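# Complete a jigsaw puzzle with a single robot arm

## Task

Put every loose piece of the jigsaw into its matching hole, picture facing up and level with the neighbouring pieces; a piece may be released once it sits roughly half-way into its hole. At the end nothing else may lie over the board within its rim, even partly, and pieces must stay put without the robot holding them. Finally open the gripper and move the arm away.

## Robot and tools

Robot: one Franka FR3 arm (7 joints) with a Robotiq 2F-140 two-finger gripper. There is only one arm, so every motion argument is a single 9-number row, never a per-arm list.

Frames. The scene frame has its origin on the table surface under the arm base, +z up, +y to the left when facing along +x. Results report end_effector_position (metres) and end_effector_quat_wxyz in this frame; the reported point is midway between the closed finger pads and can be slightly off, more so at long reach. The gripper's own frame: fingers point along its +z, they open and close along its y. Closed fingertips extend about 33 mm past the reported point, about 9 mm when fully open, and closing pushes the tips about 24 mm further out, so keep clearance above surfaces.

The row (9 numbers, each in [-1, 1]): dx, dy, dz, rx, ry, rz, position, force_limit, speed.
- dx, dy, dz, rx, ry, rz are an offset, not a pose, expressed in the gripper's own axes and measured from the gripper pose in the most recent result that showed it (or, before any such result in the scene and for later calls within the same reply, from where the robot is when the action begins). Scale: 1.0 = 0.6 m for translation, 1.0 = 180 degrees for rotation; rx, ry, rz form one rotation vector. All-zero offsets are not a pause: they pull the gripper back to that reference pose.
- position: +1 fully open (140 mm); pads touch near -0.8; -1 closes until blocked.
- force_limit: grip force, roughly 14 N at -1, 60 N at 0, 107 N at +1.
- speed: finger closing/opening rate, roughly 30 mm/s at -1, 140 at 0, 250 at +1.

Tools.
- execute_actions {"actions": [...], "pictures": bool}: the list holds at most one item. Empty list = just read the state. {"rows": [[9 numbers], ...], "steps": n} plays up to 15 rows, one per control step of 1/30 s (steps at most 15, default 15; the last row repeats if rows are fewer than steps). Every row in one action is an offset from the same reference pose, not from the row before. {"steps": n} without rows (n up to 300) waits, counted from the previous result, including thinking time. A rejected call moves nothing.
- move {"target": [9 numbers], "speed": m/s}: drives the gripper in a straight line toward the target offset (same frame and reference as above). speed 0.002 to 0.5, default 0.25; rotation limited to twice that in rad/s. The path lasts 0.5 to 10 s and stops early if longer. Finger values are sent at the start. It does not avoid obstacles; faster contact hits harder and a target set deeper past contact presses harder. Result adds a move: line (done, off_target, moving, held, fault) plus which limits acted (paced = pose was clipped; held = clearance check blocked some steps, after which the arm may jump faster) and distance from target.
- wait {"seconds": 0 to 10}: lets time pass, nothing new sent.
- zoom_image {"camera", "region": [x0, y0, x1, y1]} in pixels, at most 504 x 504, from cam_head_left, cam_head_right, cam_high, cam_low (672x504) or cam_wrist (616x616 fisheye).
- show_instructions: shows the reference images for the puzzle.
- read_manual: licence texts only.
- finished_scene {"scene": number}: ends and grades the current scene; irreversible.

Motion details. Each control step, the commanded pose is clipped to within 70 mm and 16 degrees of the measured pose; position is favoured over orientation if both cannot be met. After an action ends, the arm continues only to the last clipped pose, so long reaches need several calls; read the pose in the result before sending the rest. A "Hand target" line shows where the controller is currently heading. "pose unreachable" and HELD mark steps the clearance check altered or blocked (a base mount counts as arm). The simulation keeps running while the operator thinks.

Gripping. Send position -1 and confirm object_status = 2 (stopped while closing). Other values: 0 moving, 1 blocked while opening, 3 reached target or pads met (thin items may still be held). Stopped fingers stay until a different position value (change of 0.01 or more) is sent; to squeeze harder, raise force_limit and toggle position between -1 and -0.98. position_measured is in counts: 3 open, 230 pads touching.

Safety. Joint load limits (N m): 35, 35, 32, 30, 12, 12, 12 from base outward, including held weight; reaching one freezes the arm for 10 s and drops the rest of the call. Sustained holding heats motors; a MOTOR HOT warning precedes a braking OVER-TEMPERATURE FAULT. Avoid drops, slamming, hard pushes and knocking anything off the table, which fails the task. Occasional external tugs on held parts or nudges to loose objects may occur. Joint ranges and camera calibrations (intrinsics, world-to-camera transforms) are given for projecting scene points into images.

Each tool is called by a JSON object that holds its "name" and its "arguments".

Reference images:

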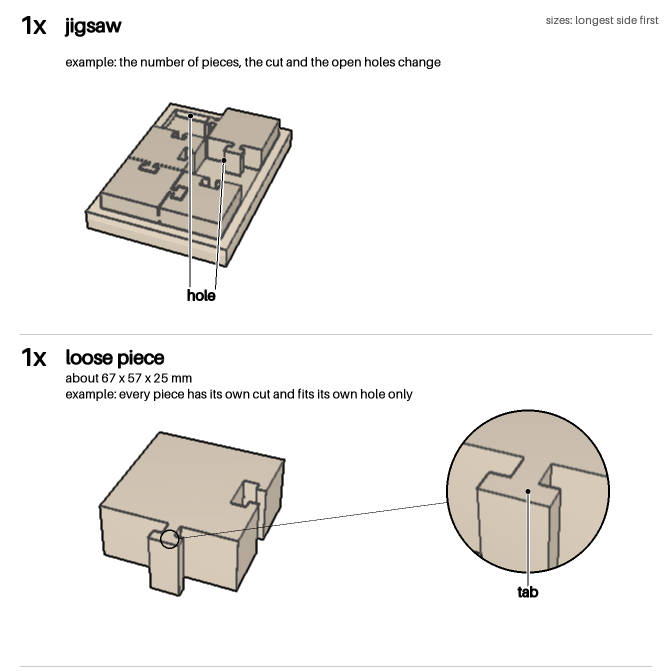

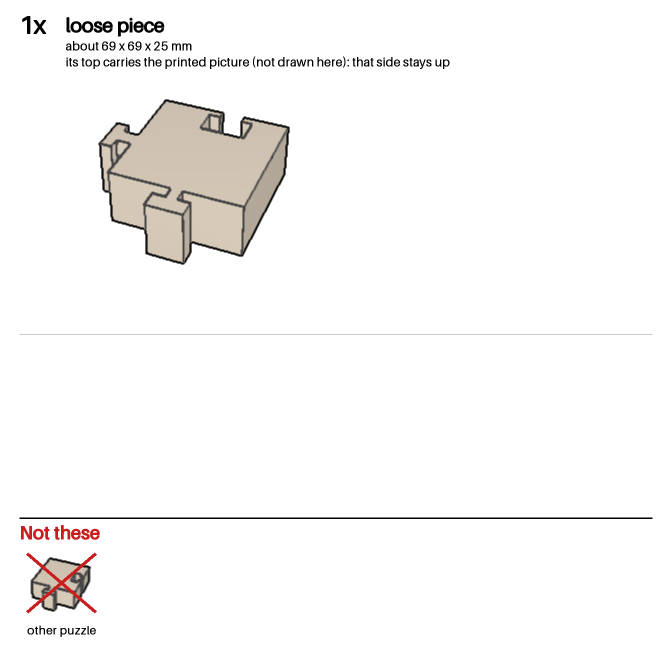

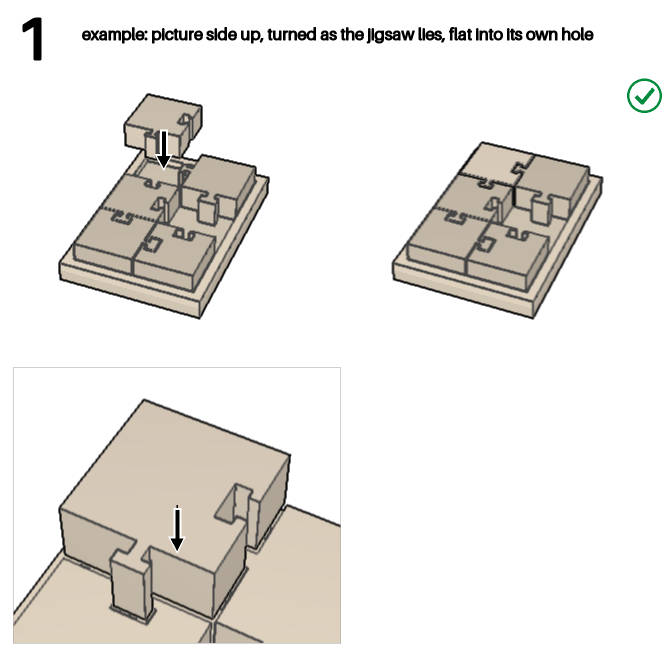

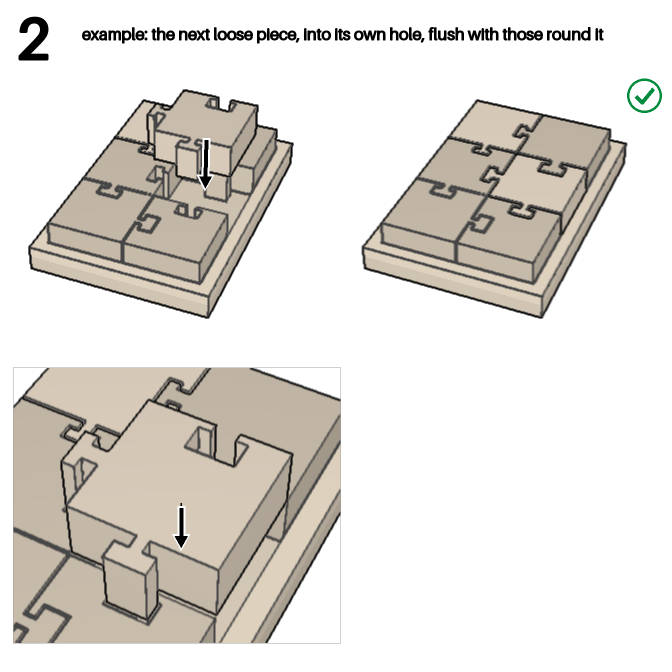

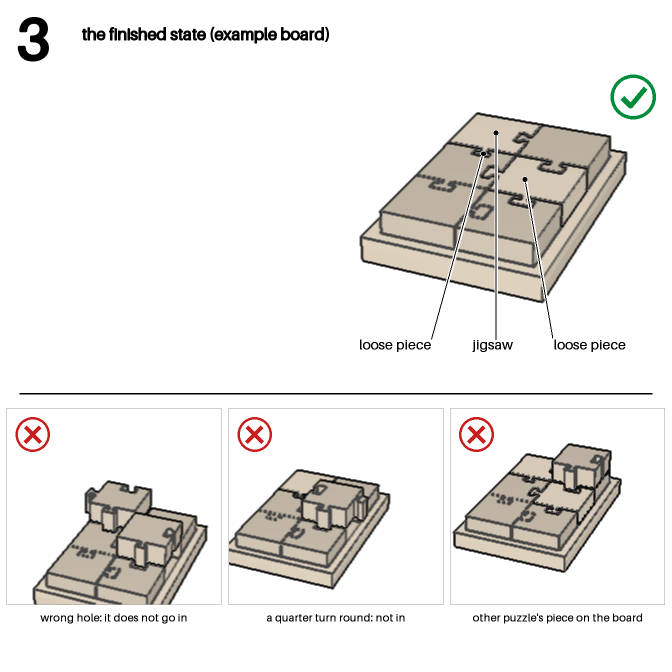

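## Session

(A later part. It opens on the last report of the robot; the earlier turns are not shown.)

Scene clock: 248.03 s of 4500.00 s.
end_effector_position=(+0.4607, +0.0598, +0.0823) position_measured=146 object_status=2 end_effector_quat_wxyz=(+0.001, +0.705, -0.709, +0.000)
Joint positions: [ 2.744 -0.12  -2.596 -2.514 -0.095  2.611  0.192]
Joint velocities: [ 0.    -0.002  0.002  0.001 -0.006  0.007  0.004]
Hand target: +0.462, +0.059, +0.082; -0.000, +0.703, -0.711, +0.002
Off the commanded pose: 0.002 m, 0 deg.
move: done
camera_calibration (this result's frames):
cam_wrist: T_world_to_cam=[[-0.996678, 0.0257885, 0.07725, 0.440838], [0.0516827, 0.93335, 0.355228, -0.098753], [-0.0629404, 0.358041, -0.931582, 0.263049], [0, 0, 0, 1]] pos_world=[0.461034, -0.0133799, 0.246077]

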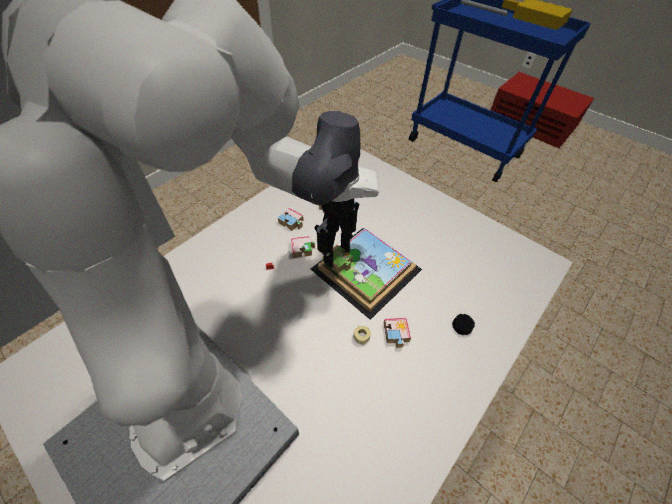

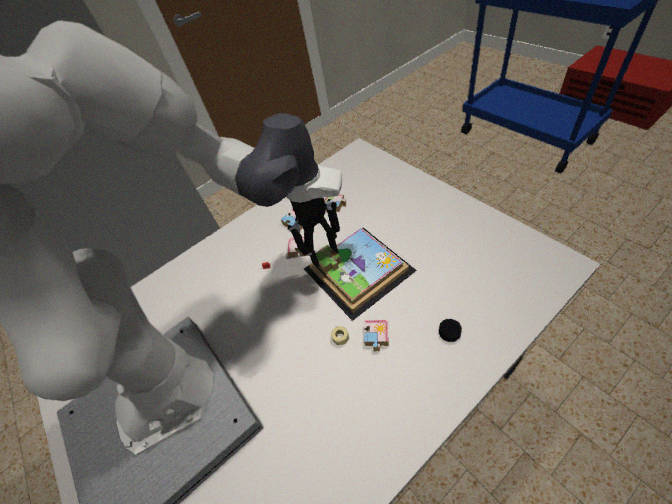

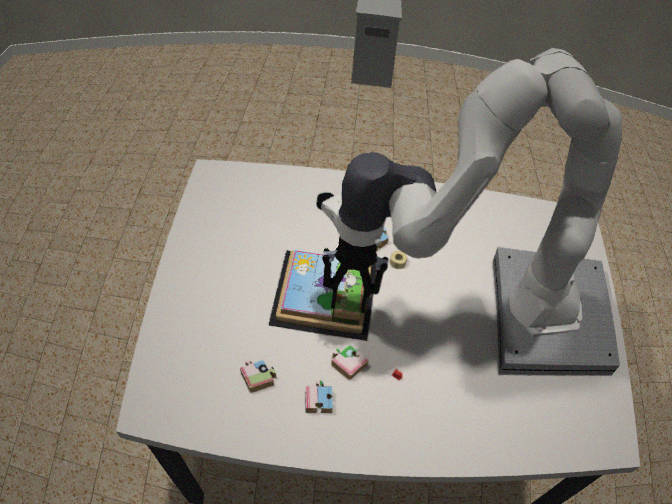

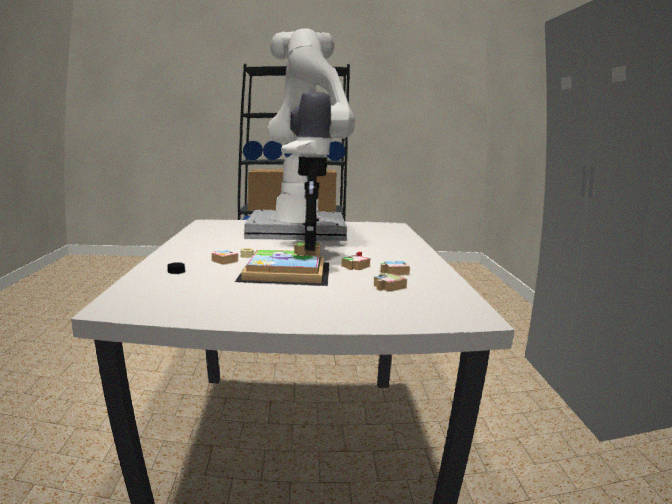

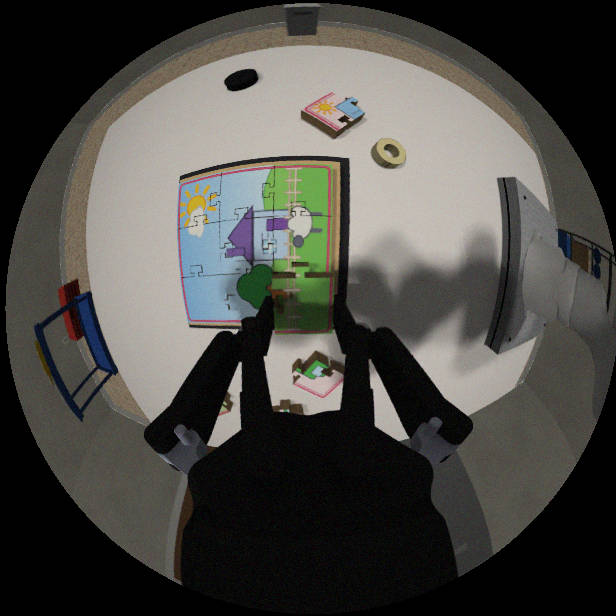

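Looks near-aligned. Continue down.

{"name": "move", "arguments": {"target": [0,-0.0005,0.010,0,0,0,-1,0,0], "speed": 0.008}}

{"name": "zoom_image", "arguments": {"camera": "cam_wrist", "region": [260, 240, 360, 340]}}

Scene clock: 254.20 s of 4500.00 s.
end_effector_position=(+0.4602, +0.0605, +0.0767) position_measured=146 object_status=2 end_effector_quat_wxyz=(+0.001, +0.708, -0.707, -0.001)
Joint positions: [ 2.744 -0.137 -2.598 -2.514 -0.111  2.622  0.197]
Joint velocities: [-0.001 -0.001  0.     0.    -0.006  0.003  0.006]
Hand target: +0.461, +0.060, +0.076; +0.001, +0.705, -0.709, +0.000
Off the commanded pose: 0.001 m, 0 deg.
After step 90, 2.20 s passed at rest.
move: done
camera_calibration (this result's frames):
cam_wrist: T_world_to_cam=[[-0.996613, 0.019227, 0.0799544, 0.440925], [0.0466063, 0.933114, 0.356547, -0.0951216], [-0.0677512, 0.359066, -0.93085, 0.259606], [0, 0, 0, 1]] pos_world=[0.461453, -0.0129338, 0.240315]

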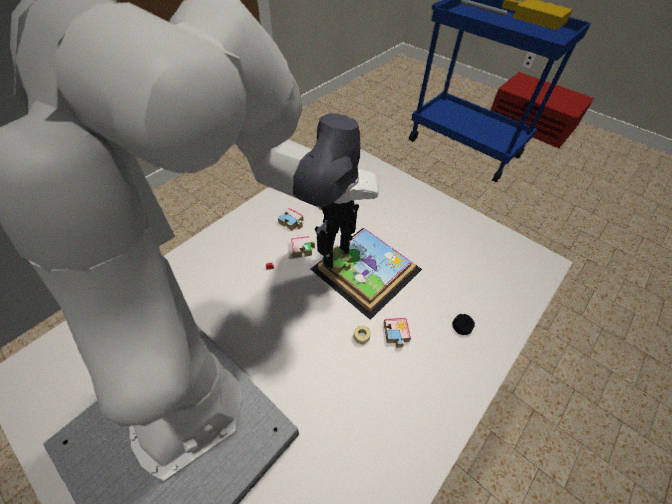

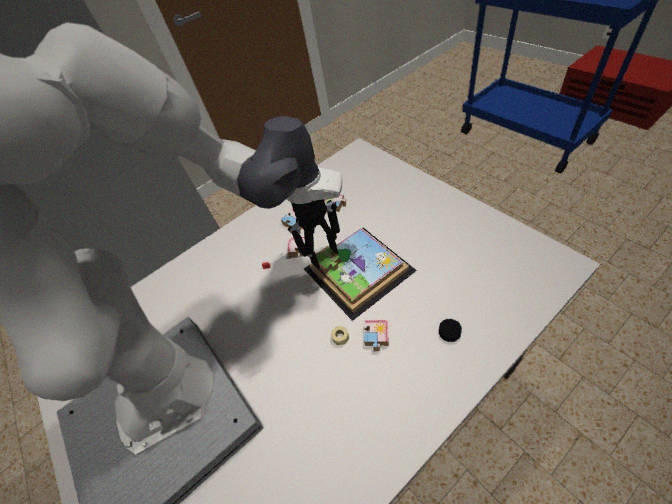

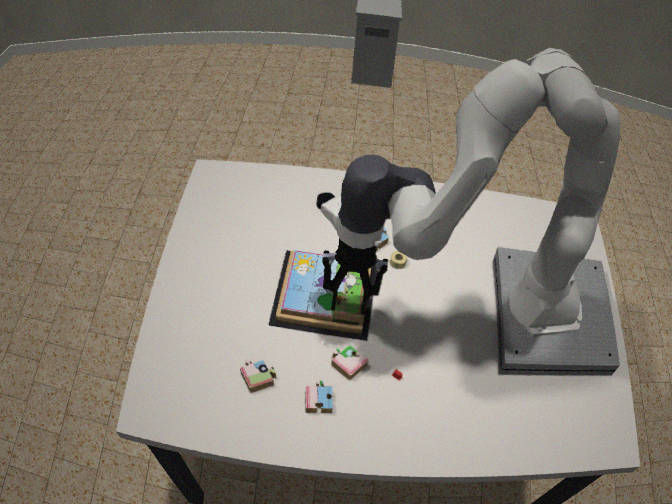

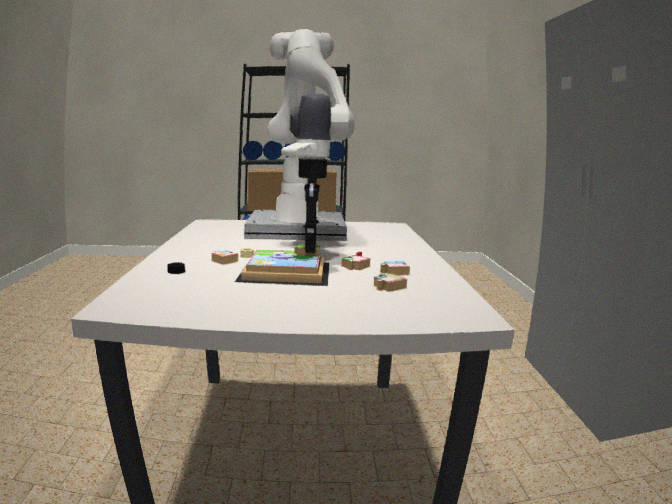

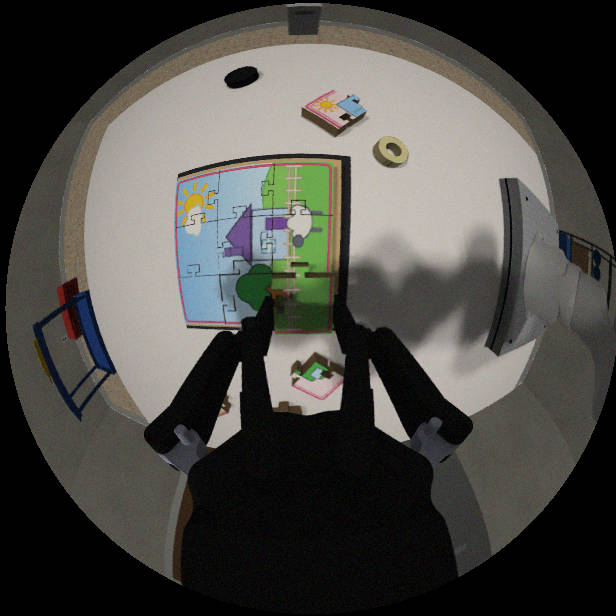

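Region (260, 240, 360, 340) of cam_wrist's 616x616 image, scaled by 5.040, with more detail than that image has.

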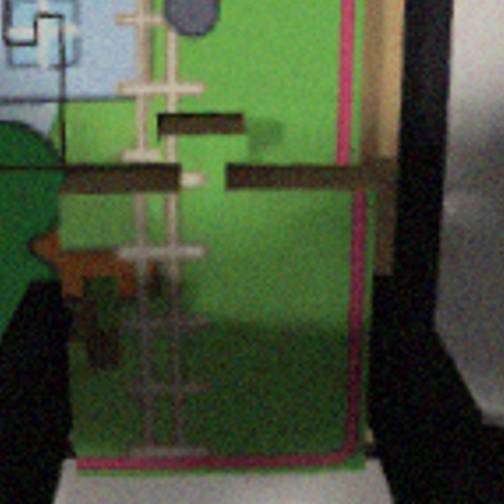

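In. Go deeper.

{"name": "move", "arguments": {"target": [0,0,0.017,0,0,0,-1,0,0], "speed": 0.01}}

{"name": "zoom_image", "arguments": {"camera": "cam_high", "region": [310, 270, 390, 340]}}

Scene clock: 262.90 s of 4500.00 s.
end_effector_position=(+0.4597, +0.0606, +0.0670) position_measured=146 object_status=2 end_effector_quat_wxyz=(+0.001, +0.710, -0.704, -0.002)
Joint positions: [ 2.75  -0.166 -2.609 -2.513 -0.14   2.644  0.211]
Joint velocities: [ 0.002 -0.002 -0.003 -0.    -0.006  0.003  0.01 ]
Hand target: +0.460, +0.060, +0.067; +0.001, +0.708, -0.707, -0.001
Off the commanded pose: 0.001 m, 0 deg.
After step 90, 4.47 s passed at rest.
move: done
camera_calibration (this result's frames):
cam_wrist: T_world_to_cam=[[-0.996573, 0.0127841, 0.0817278, 0.441403], [0.0412982, 0.932943, 0.357649, -0.0893332], [-0.0716751, 0.359798, -0.930273, 0.252241], [0, 0, 0, 1]] pos_world=[0.461658, -0.0130562, 0.230528]

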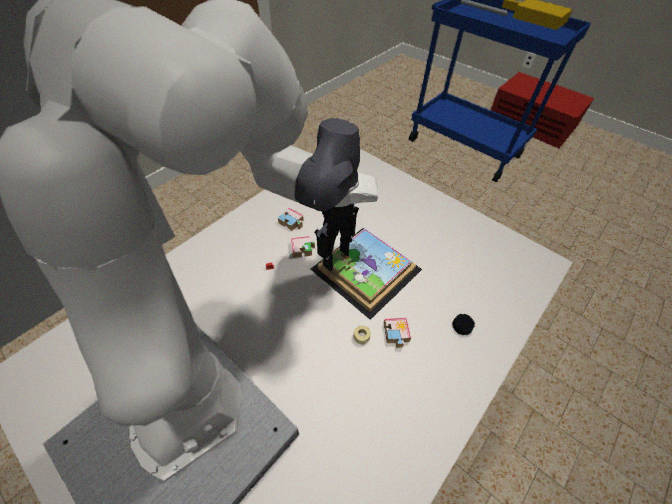

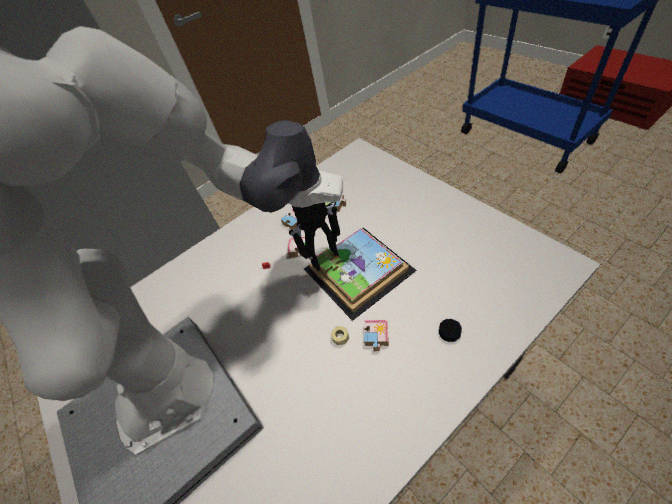

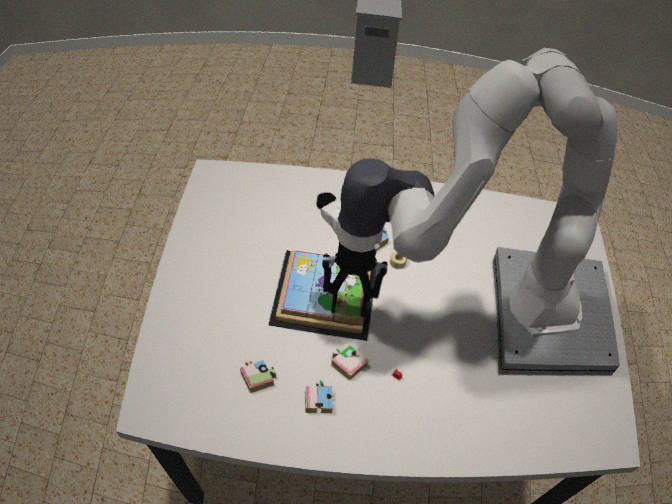

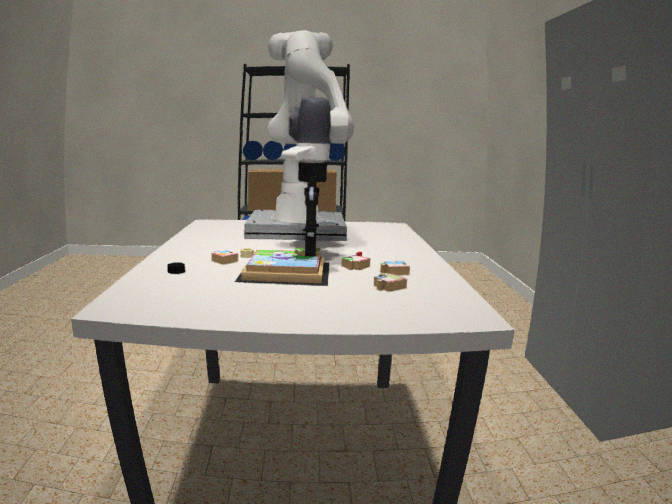

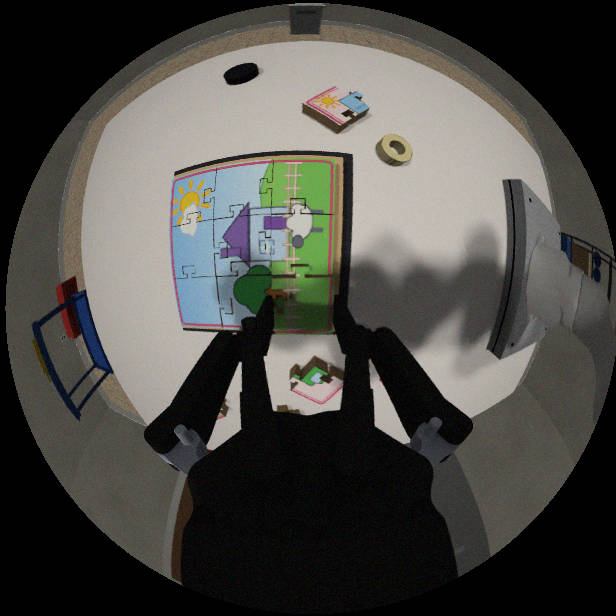

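Region (310, 270, 390, 340) of cam_high's 672x504 image, scaled by 6.300, with more detail than that image has; it fills the top 441 rows of this view, and the rest is white.

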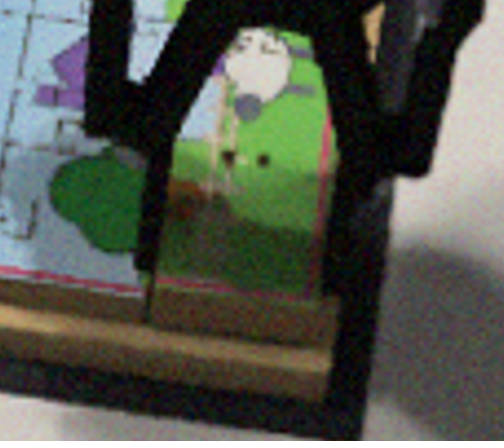

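{"name": "move", "arguments": {"target": [0,0,0,0,0,0,0.2,0,-0.5]}}

{"name": "move", "arguments": {"target": [0,0,-0.07,0,0,0,0.2,0,-0.5], "speed": 0.1}}

{"name": "zoom_image", "arguments": {"camera": "cam_high", "region": [290, 240, 410, 350]}}

{"name": "zoom_image", "arguments": {"camera": "cam_low", "region": [240, 220, 350, 290]}}

Scene clock: 271.70 s of 4500.00 s.
end_effector_position=(+0.4597, +0.0606, +0.0669) position_measured=104 object_status=3 end_effector_quat_wxyz=(+0.001, +0.709, -0.705, -0.002)
Joint positions: [ 2.75  -0.166 -2.609 -2.513 -0.141  2.644  0.214]
Joint velocities: [-0.001  0.002  0.    -0.     0.     0.    -0.001]
Hand target: +0.460, +0.061, +0.067; +0.001, +0.710, -0.704, -0.002
Off the commanded pose: 0.000 m, 0 deg.
After step 90, 5.10 s passed at rest.
move: done
camera_calibration (this result's frames):
cam_wrist: T_world_to_cam=[[-0.996546, 0.0149469, 0.0816853, 0.441268], [0.043295, 0.932915, 0.357484, -0.0902467], [-0.0708621, 0.359786, -0.93034, 0.251734], [0, 0, 0, 1]] pos_world=[0.46149, -0.0129733, 0.230415]

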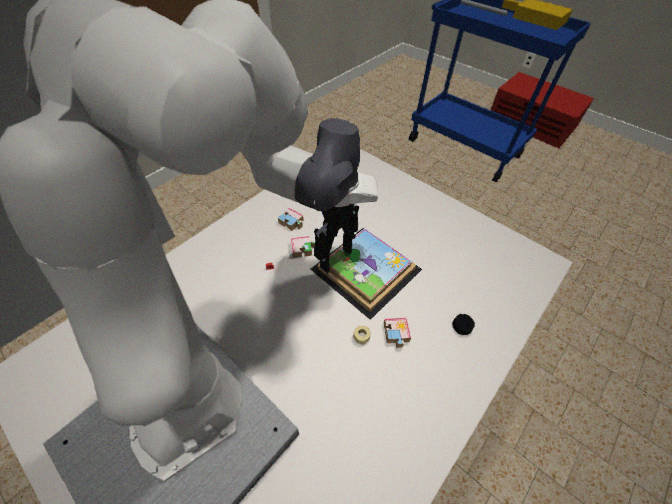

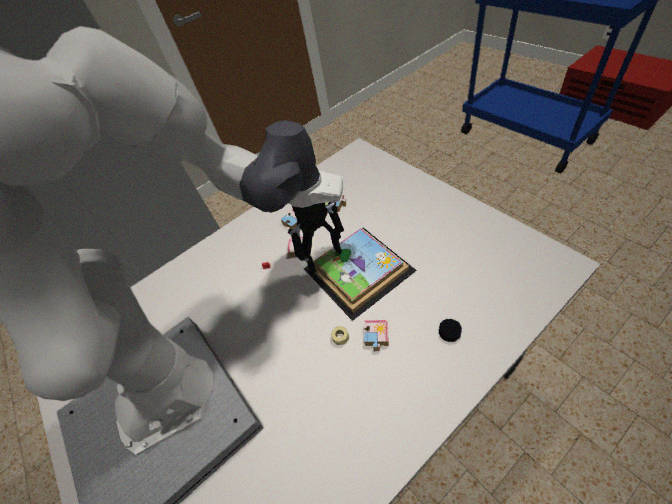

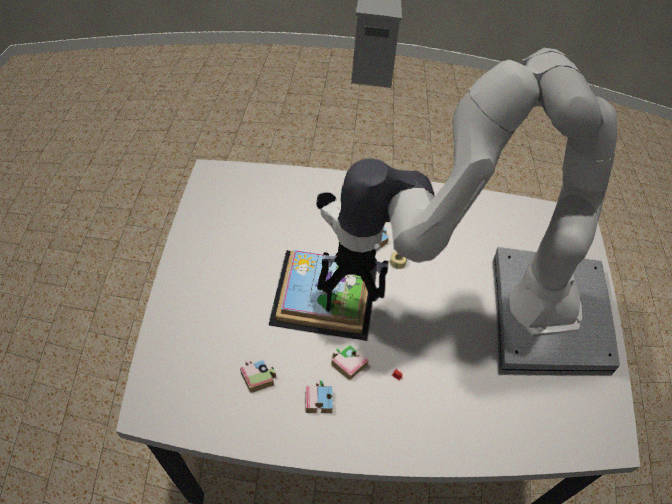

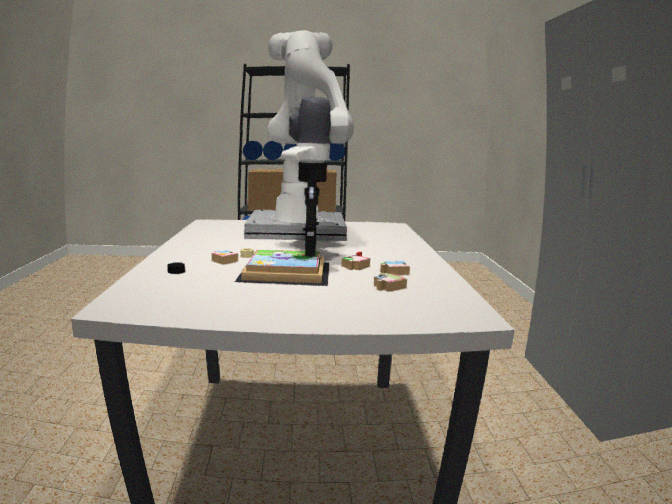

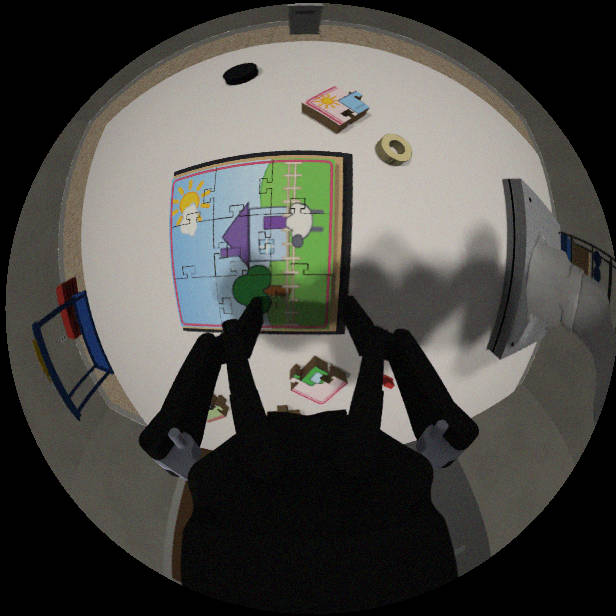

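Scene clock: 272.70 s of 4500.00 s.
end_effector_position=(+0.4605, +0.0602, +0.1084) position_measured=104 object_status=3 end_effector_quat_wxyz=(+0.001, +0.704, -0.710, -0.000)
Joint positions: [ 2.735 -0.045 -2.577 -2.508 -0.015  2.541  0.137]
Joint velocities: [-0.001  0.001 -0.001  0.     0.006 -0.011 -0.03 ]
Hand target: +0.459, +0.061, +0.109; +0.001, +0.709, -0.705, -0.002
Off the commanded pose: 0.001 m, 1 deg.
move: done
camera_calibration (this result's frames):
cam_wrist: T_world_to_cam=[[-0.996538, 0.0280873, 0.0782478, 0.438307], [0.0542612, 0.932829, 0.356211, -0.109676], [-0.0629868, 0.359224, -0.931123, 0.28712], [0, 0, 0, 1]] pos_world=[0.460826, -0.0131425, 0.272116]

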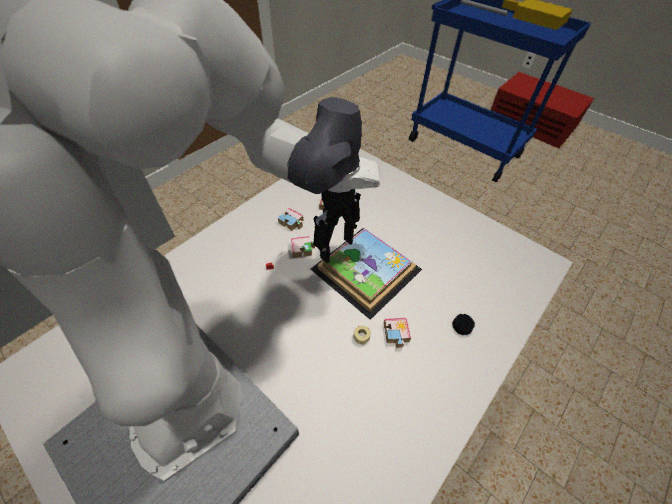

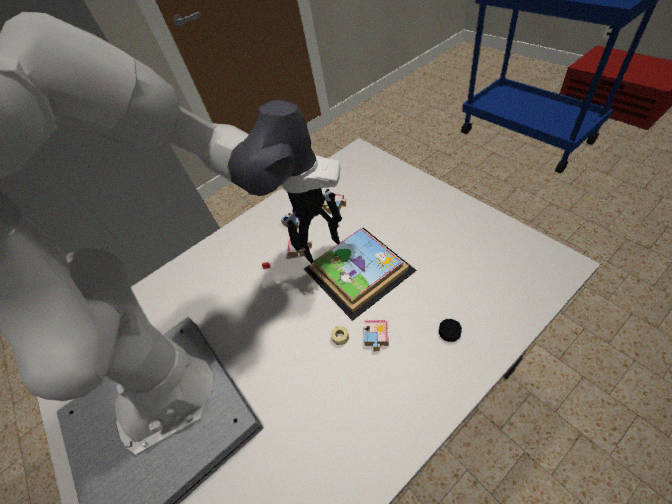

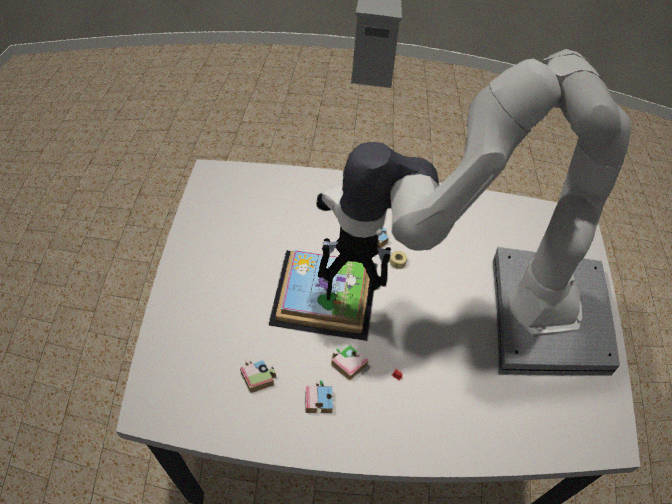

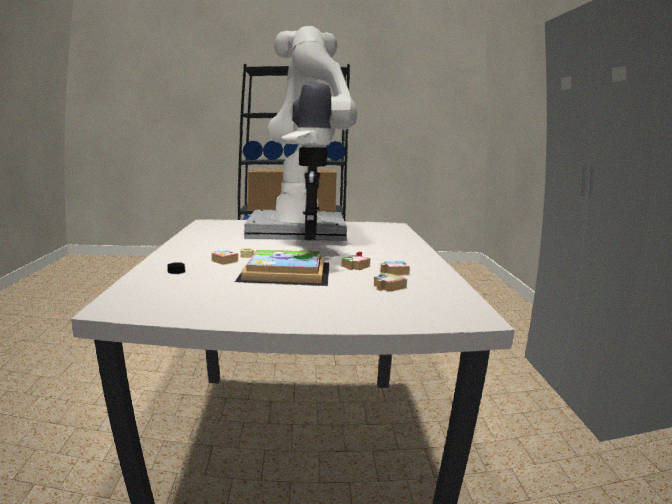

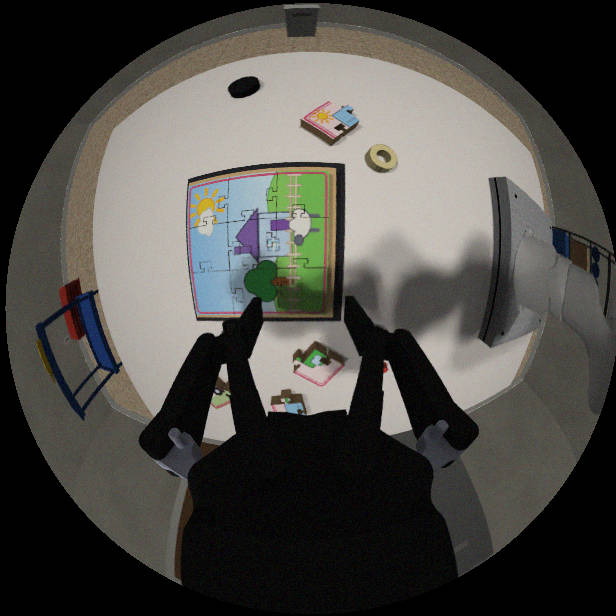

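Region (290, 240, 410, 350) of cam_high's 672x504 image, scaled by 4.200, with more detail than that image has; it fills the top 462 rows of this view, and the rest is white.

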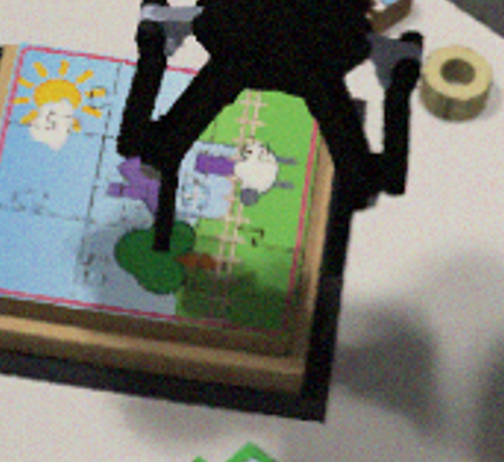

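Region (240, 220, 350, 290) of cam_low's 672x504 image, scaled by 4.582, with more detail than that image has; it fills the top 321 rows of this view, and the rest is white.

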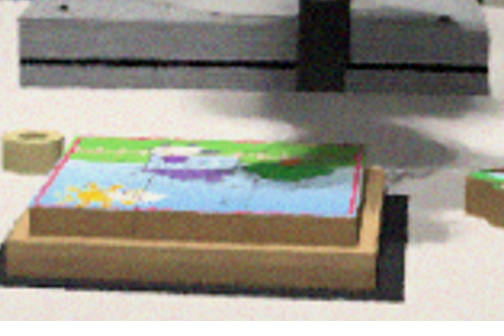

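Dropped flush. Any other holes? The puzzle looks complete.

{"name": "zoom_image", "arguments": {"camera": "cam_wrist", "region": [170, 150, 360, 330]}}

Region (170, 150, 360, 330) of cam_wrist's 616x616 image, scaled by 2.653, with more detail than that image has; it fills the top 477 rows of this view, and the rest is white.

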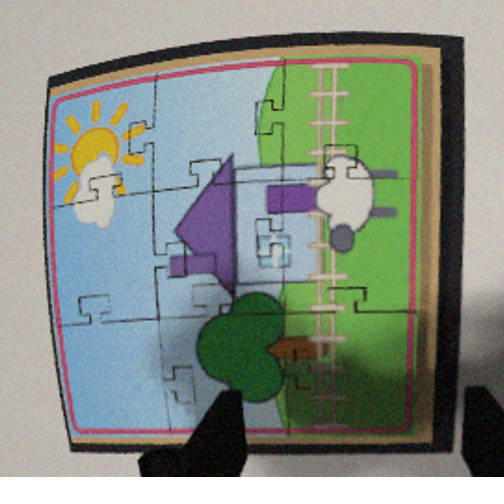

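{"name": "move", "arguments": {"target": [0,0,-0.2,0,0,0,0.2,0,0]}}

{"name": "finished_scene", "arguments": {"scene": 1}}

Scene clock: 285.90 s of 4500.00 s.
end_effector_position=(+0.4605, +0.0599, +0.2277) position_measured=104 object_status=3 end_effector_quat_wxyz=(+0.001, +0.701, -0.713, +0.002)
Joint positions: [ 2.76   0.219 -2.615 -2.405  0.15   2.207  0.021]
Joint velocities: [-0.001 -0.002 -0.     0.    -0.    -0.011 -0.016]
Hand target: +0.459, +0.060, +0.228; +0.001, +0.704, -0.710, -0.001
Off the commanded pose: 0.001 m, 1 deg.
joint sent to its limit — the command would take joint 1 (waist) past its upper limit, so that joint was sent only as far as its limit.
After step 90, 8.93 s passed at rest.
move: done
camera_calibration (this result's frames):
cam_wrist: T_world_to_cam=[[-0.996459, 0.0369413, 0.0755299, 0.429001], [0.0613588, 0.933666, 0.35285, -0.154378], [-0.0574849, 0.356235, -0.932626, 0.396235], [0, 0, 0, 1]] pos_world=[0.459732, -0.0128635, 0.391609]

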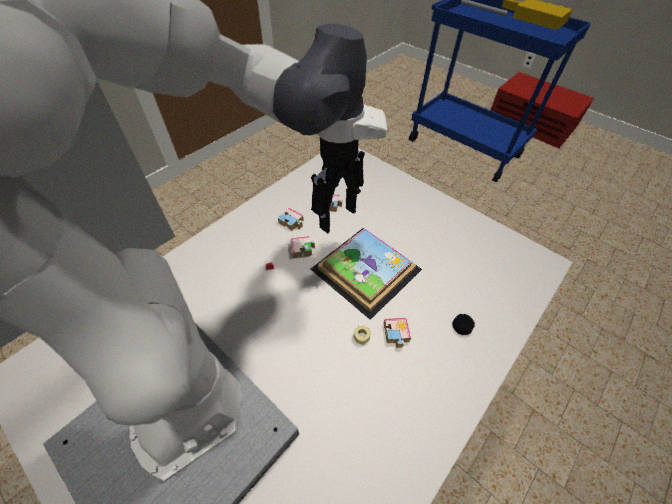

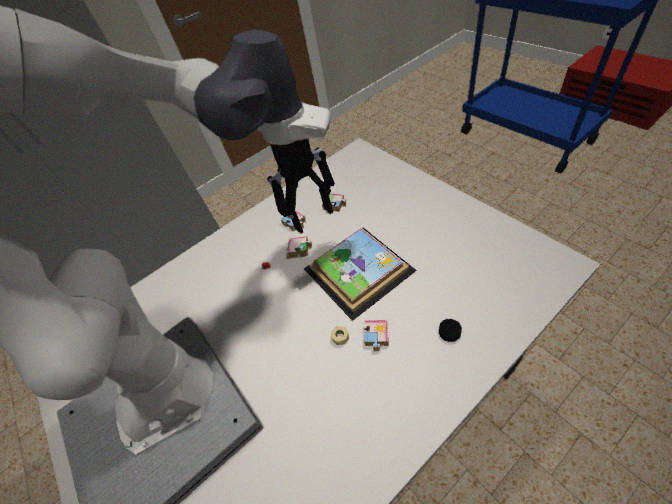

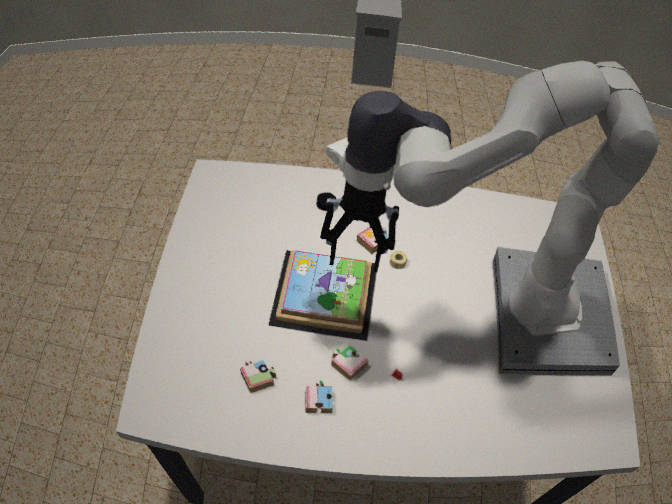

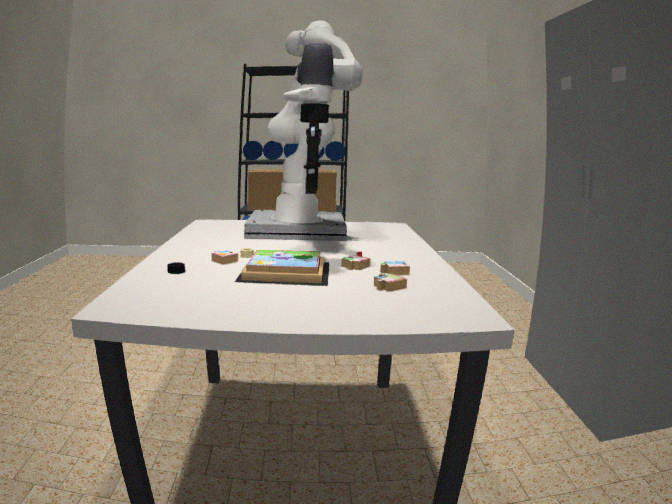

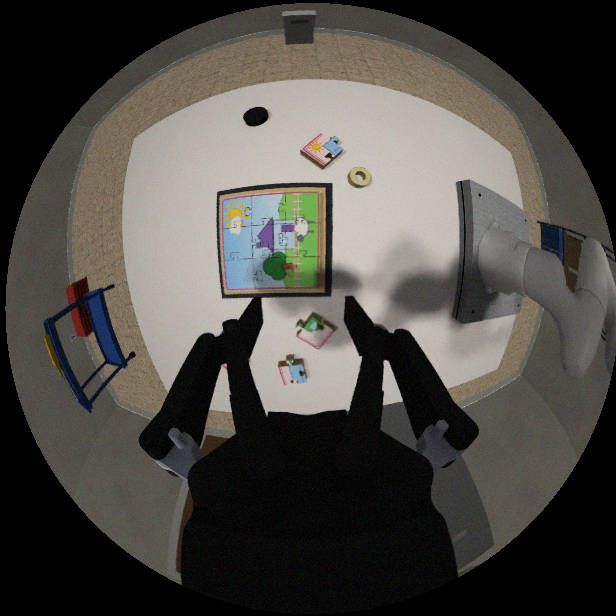

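The scene is finished: the task was done.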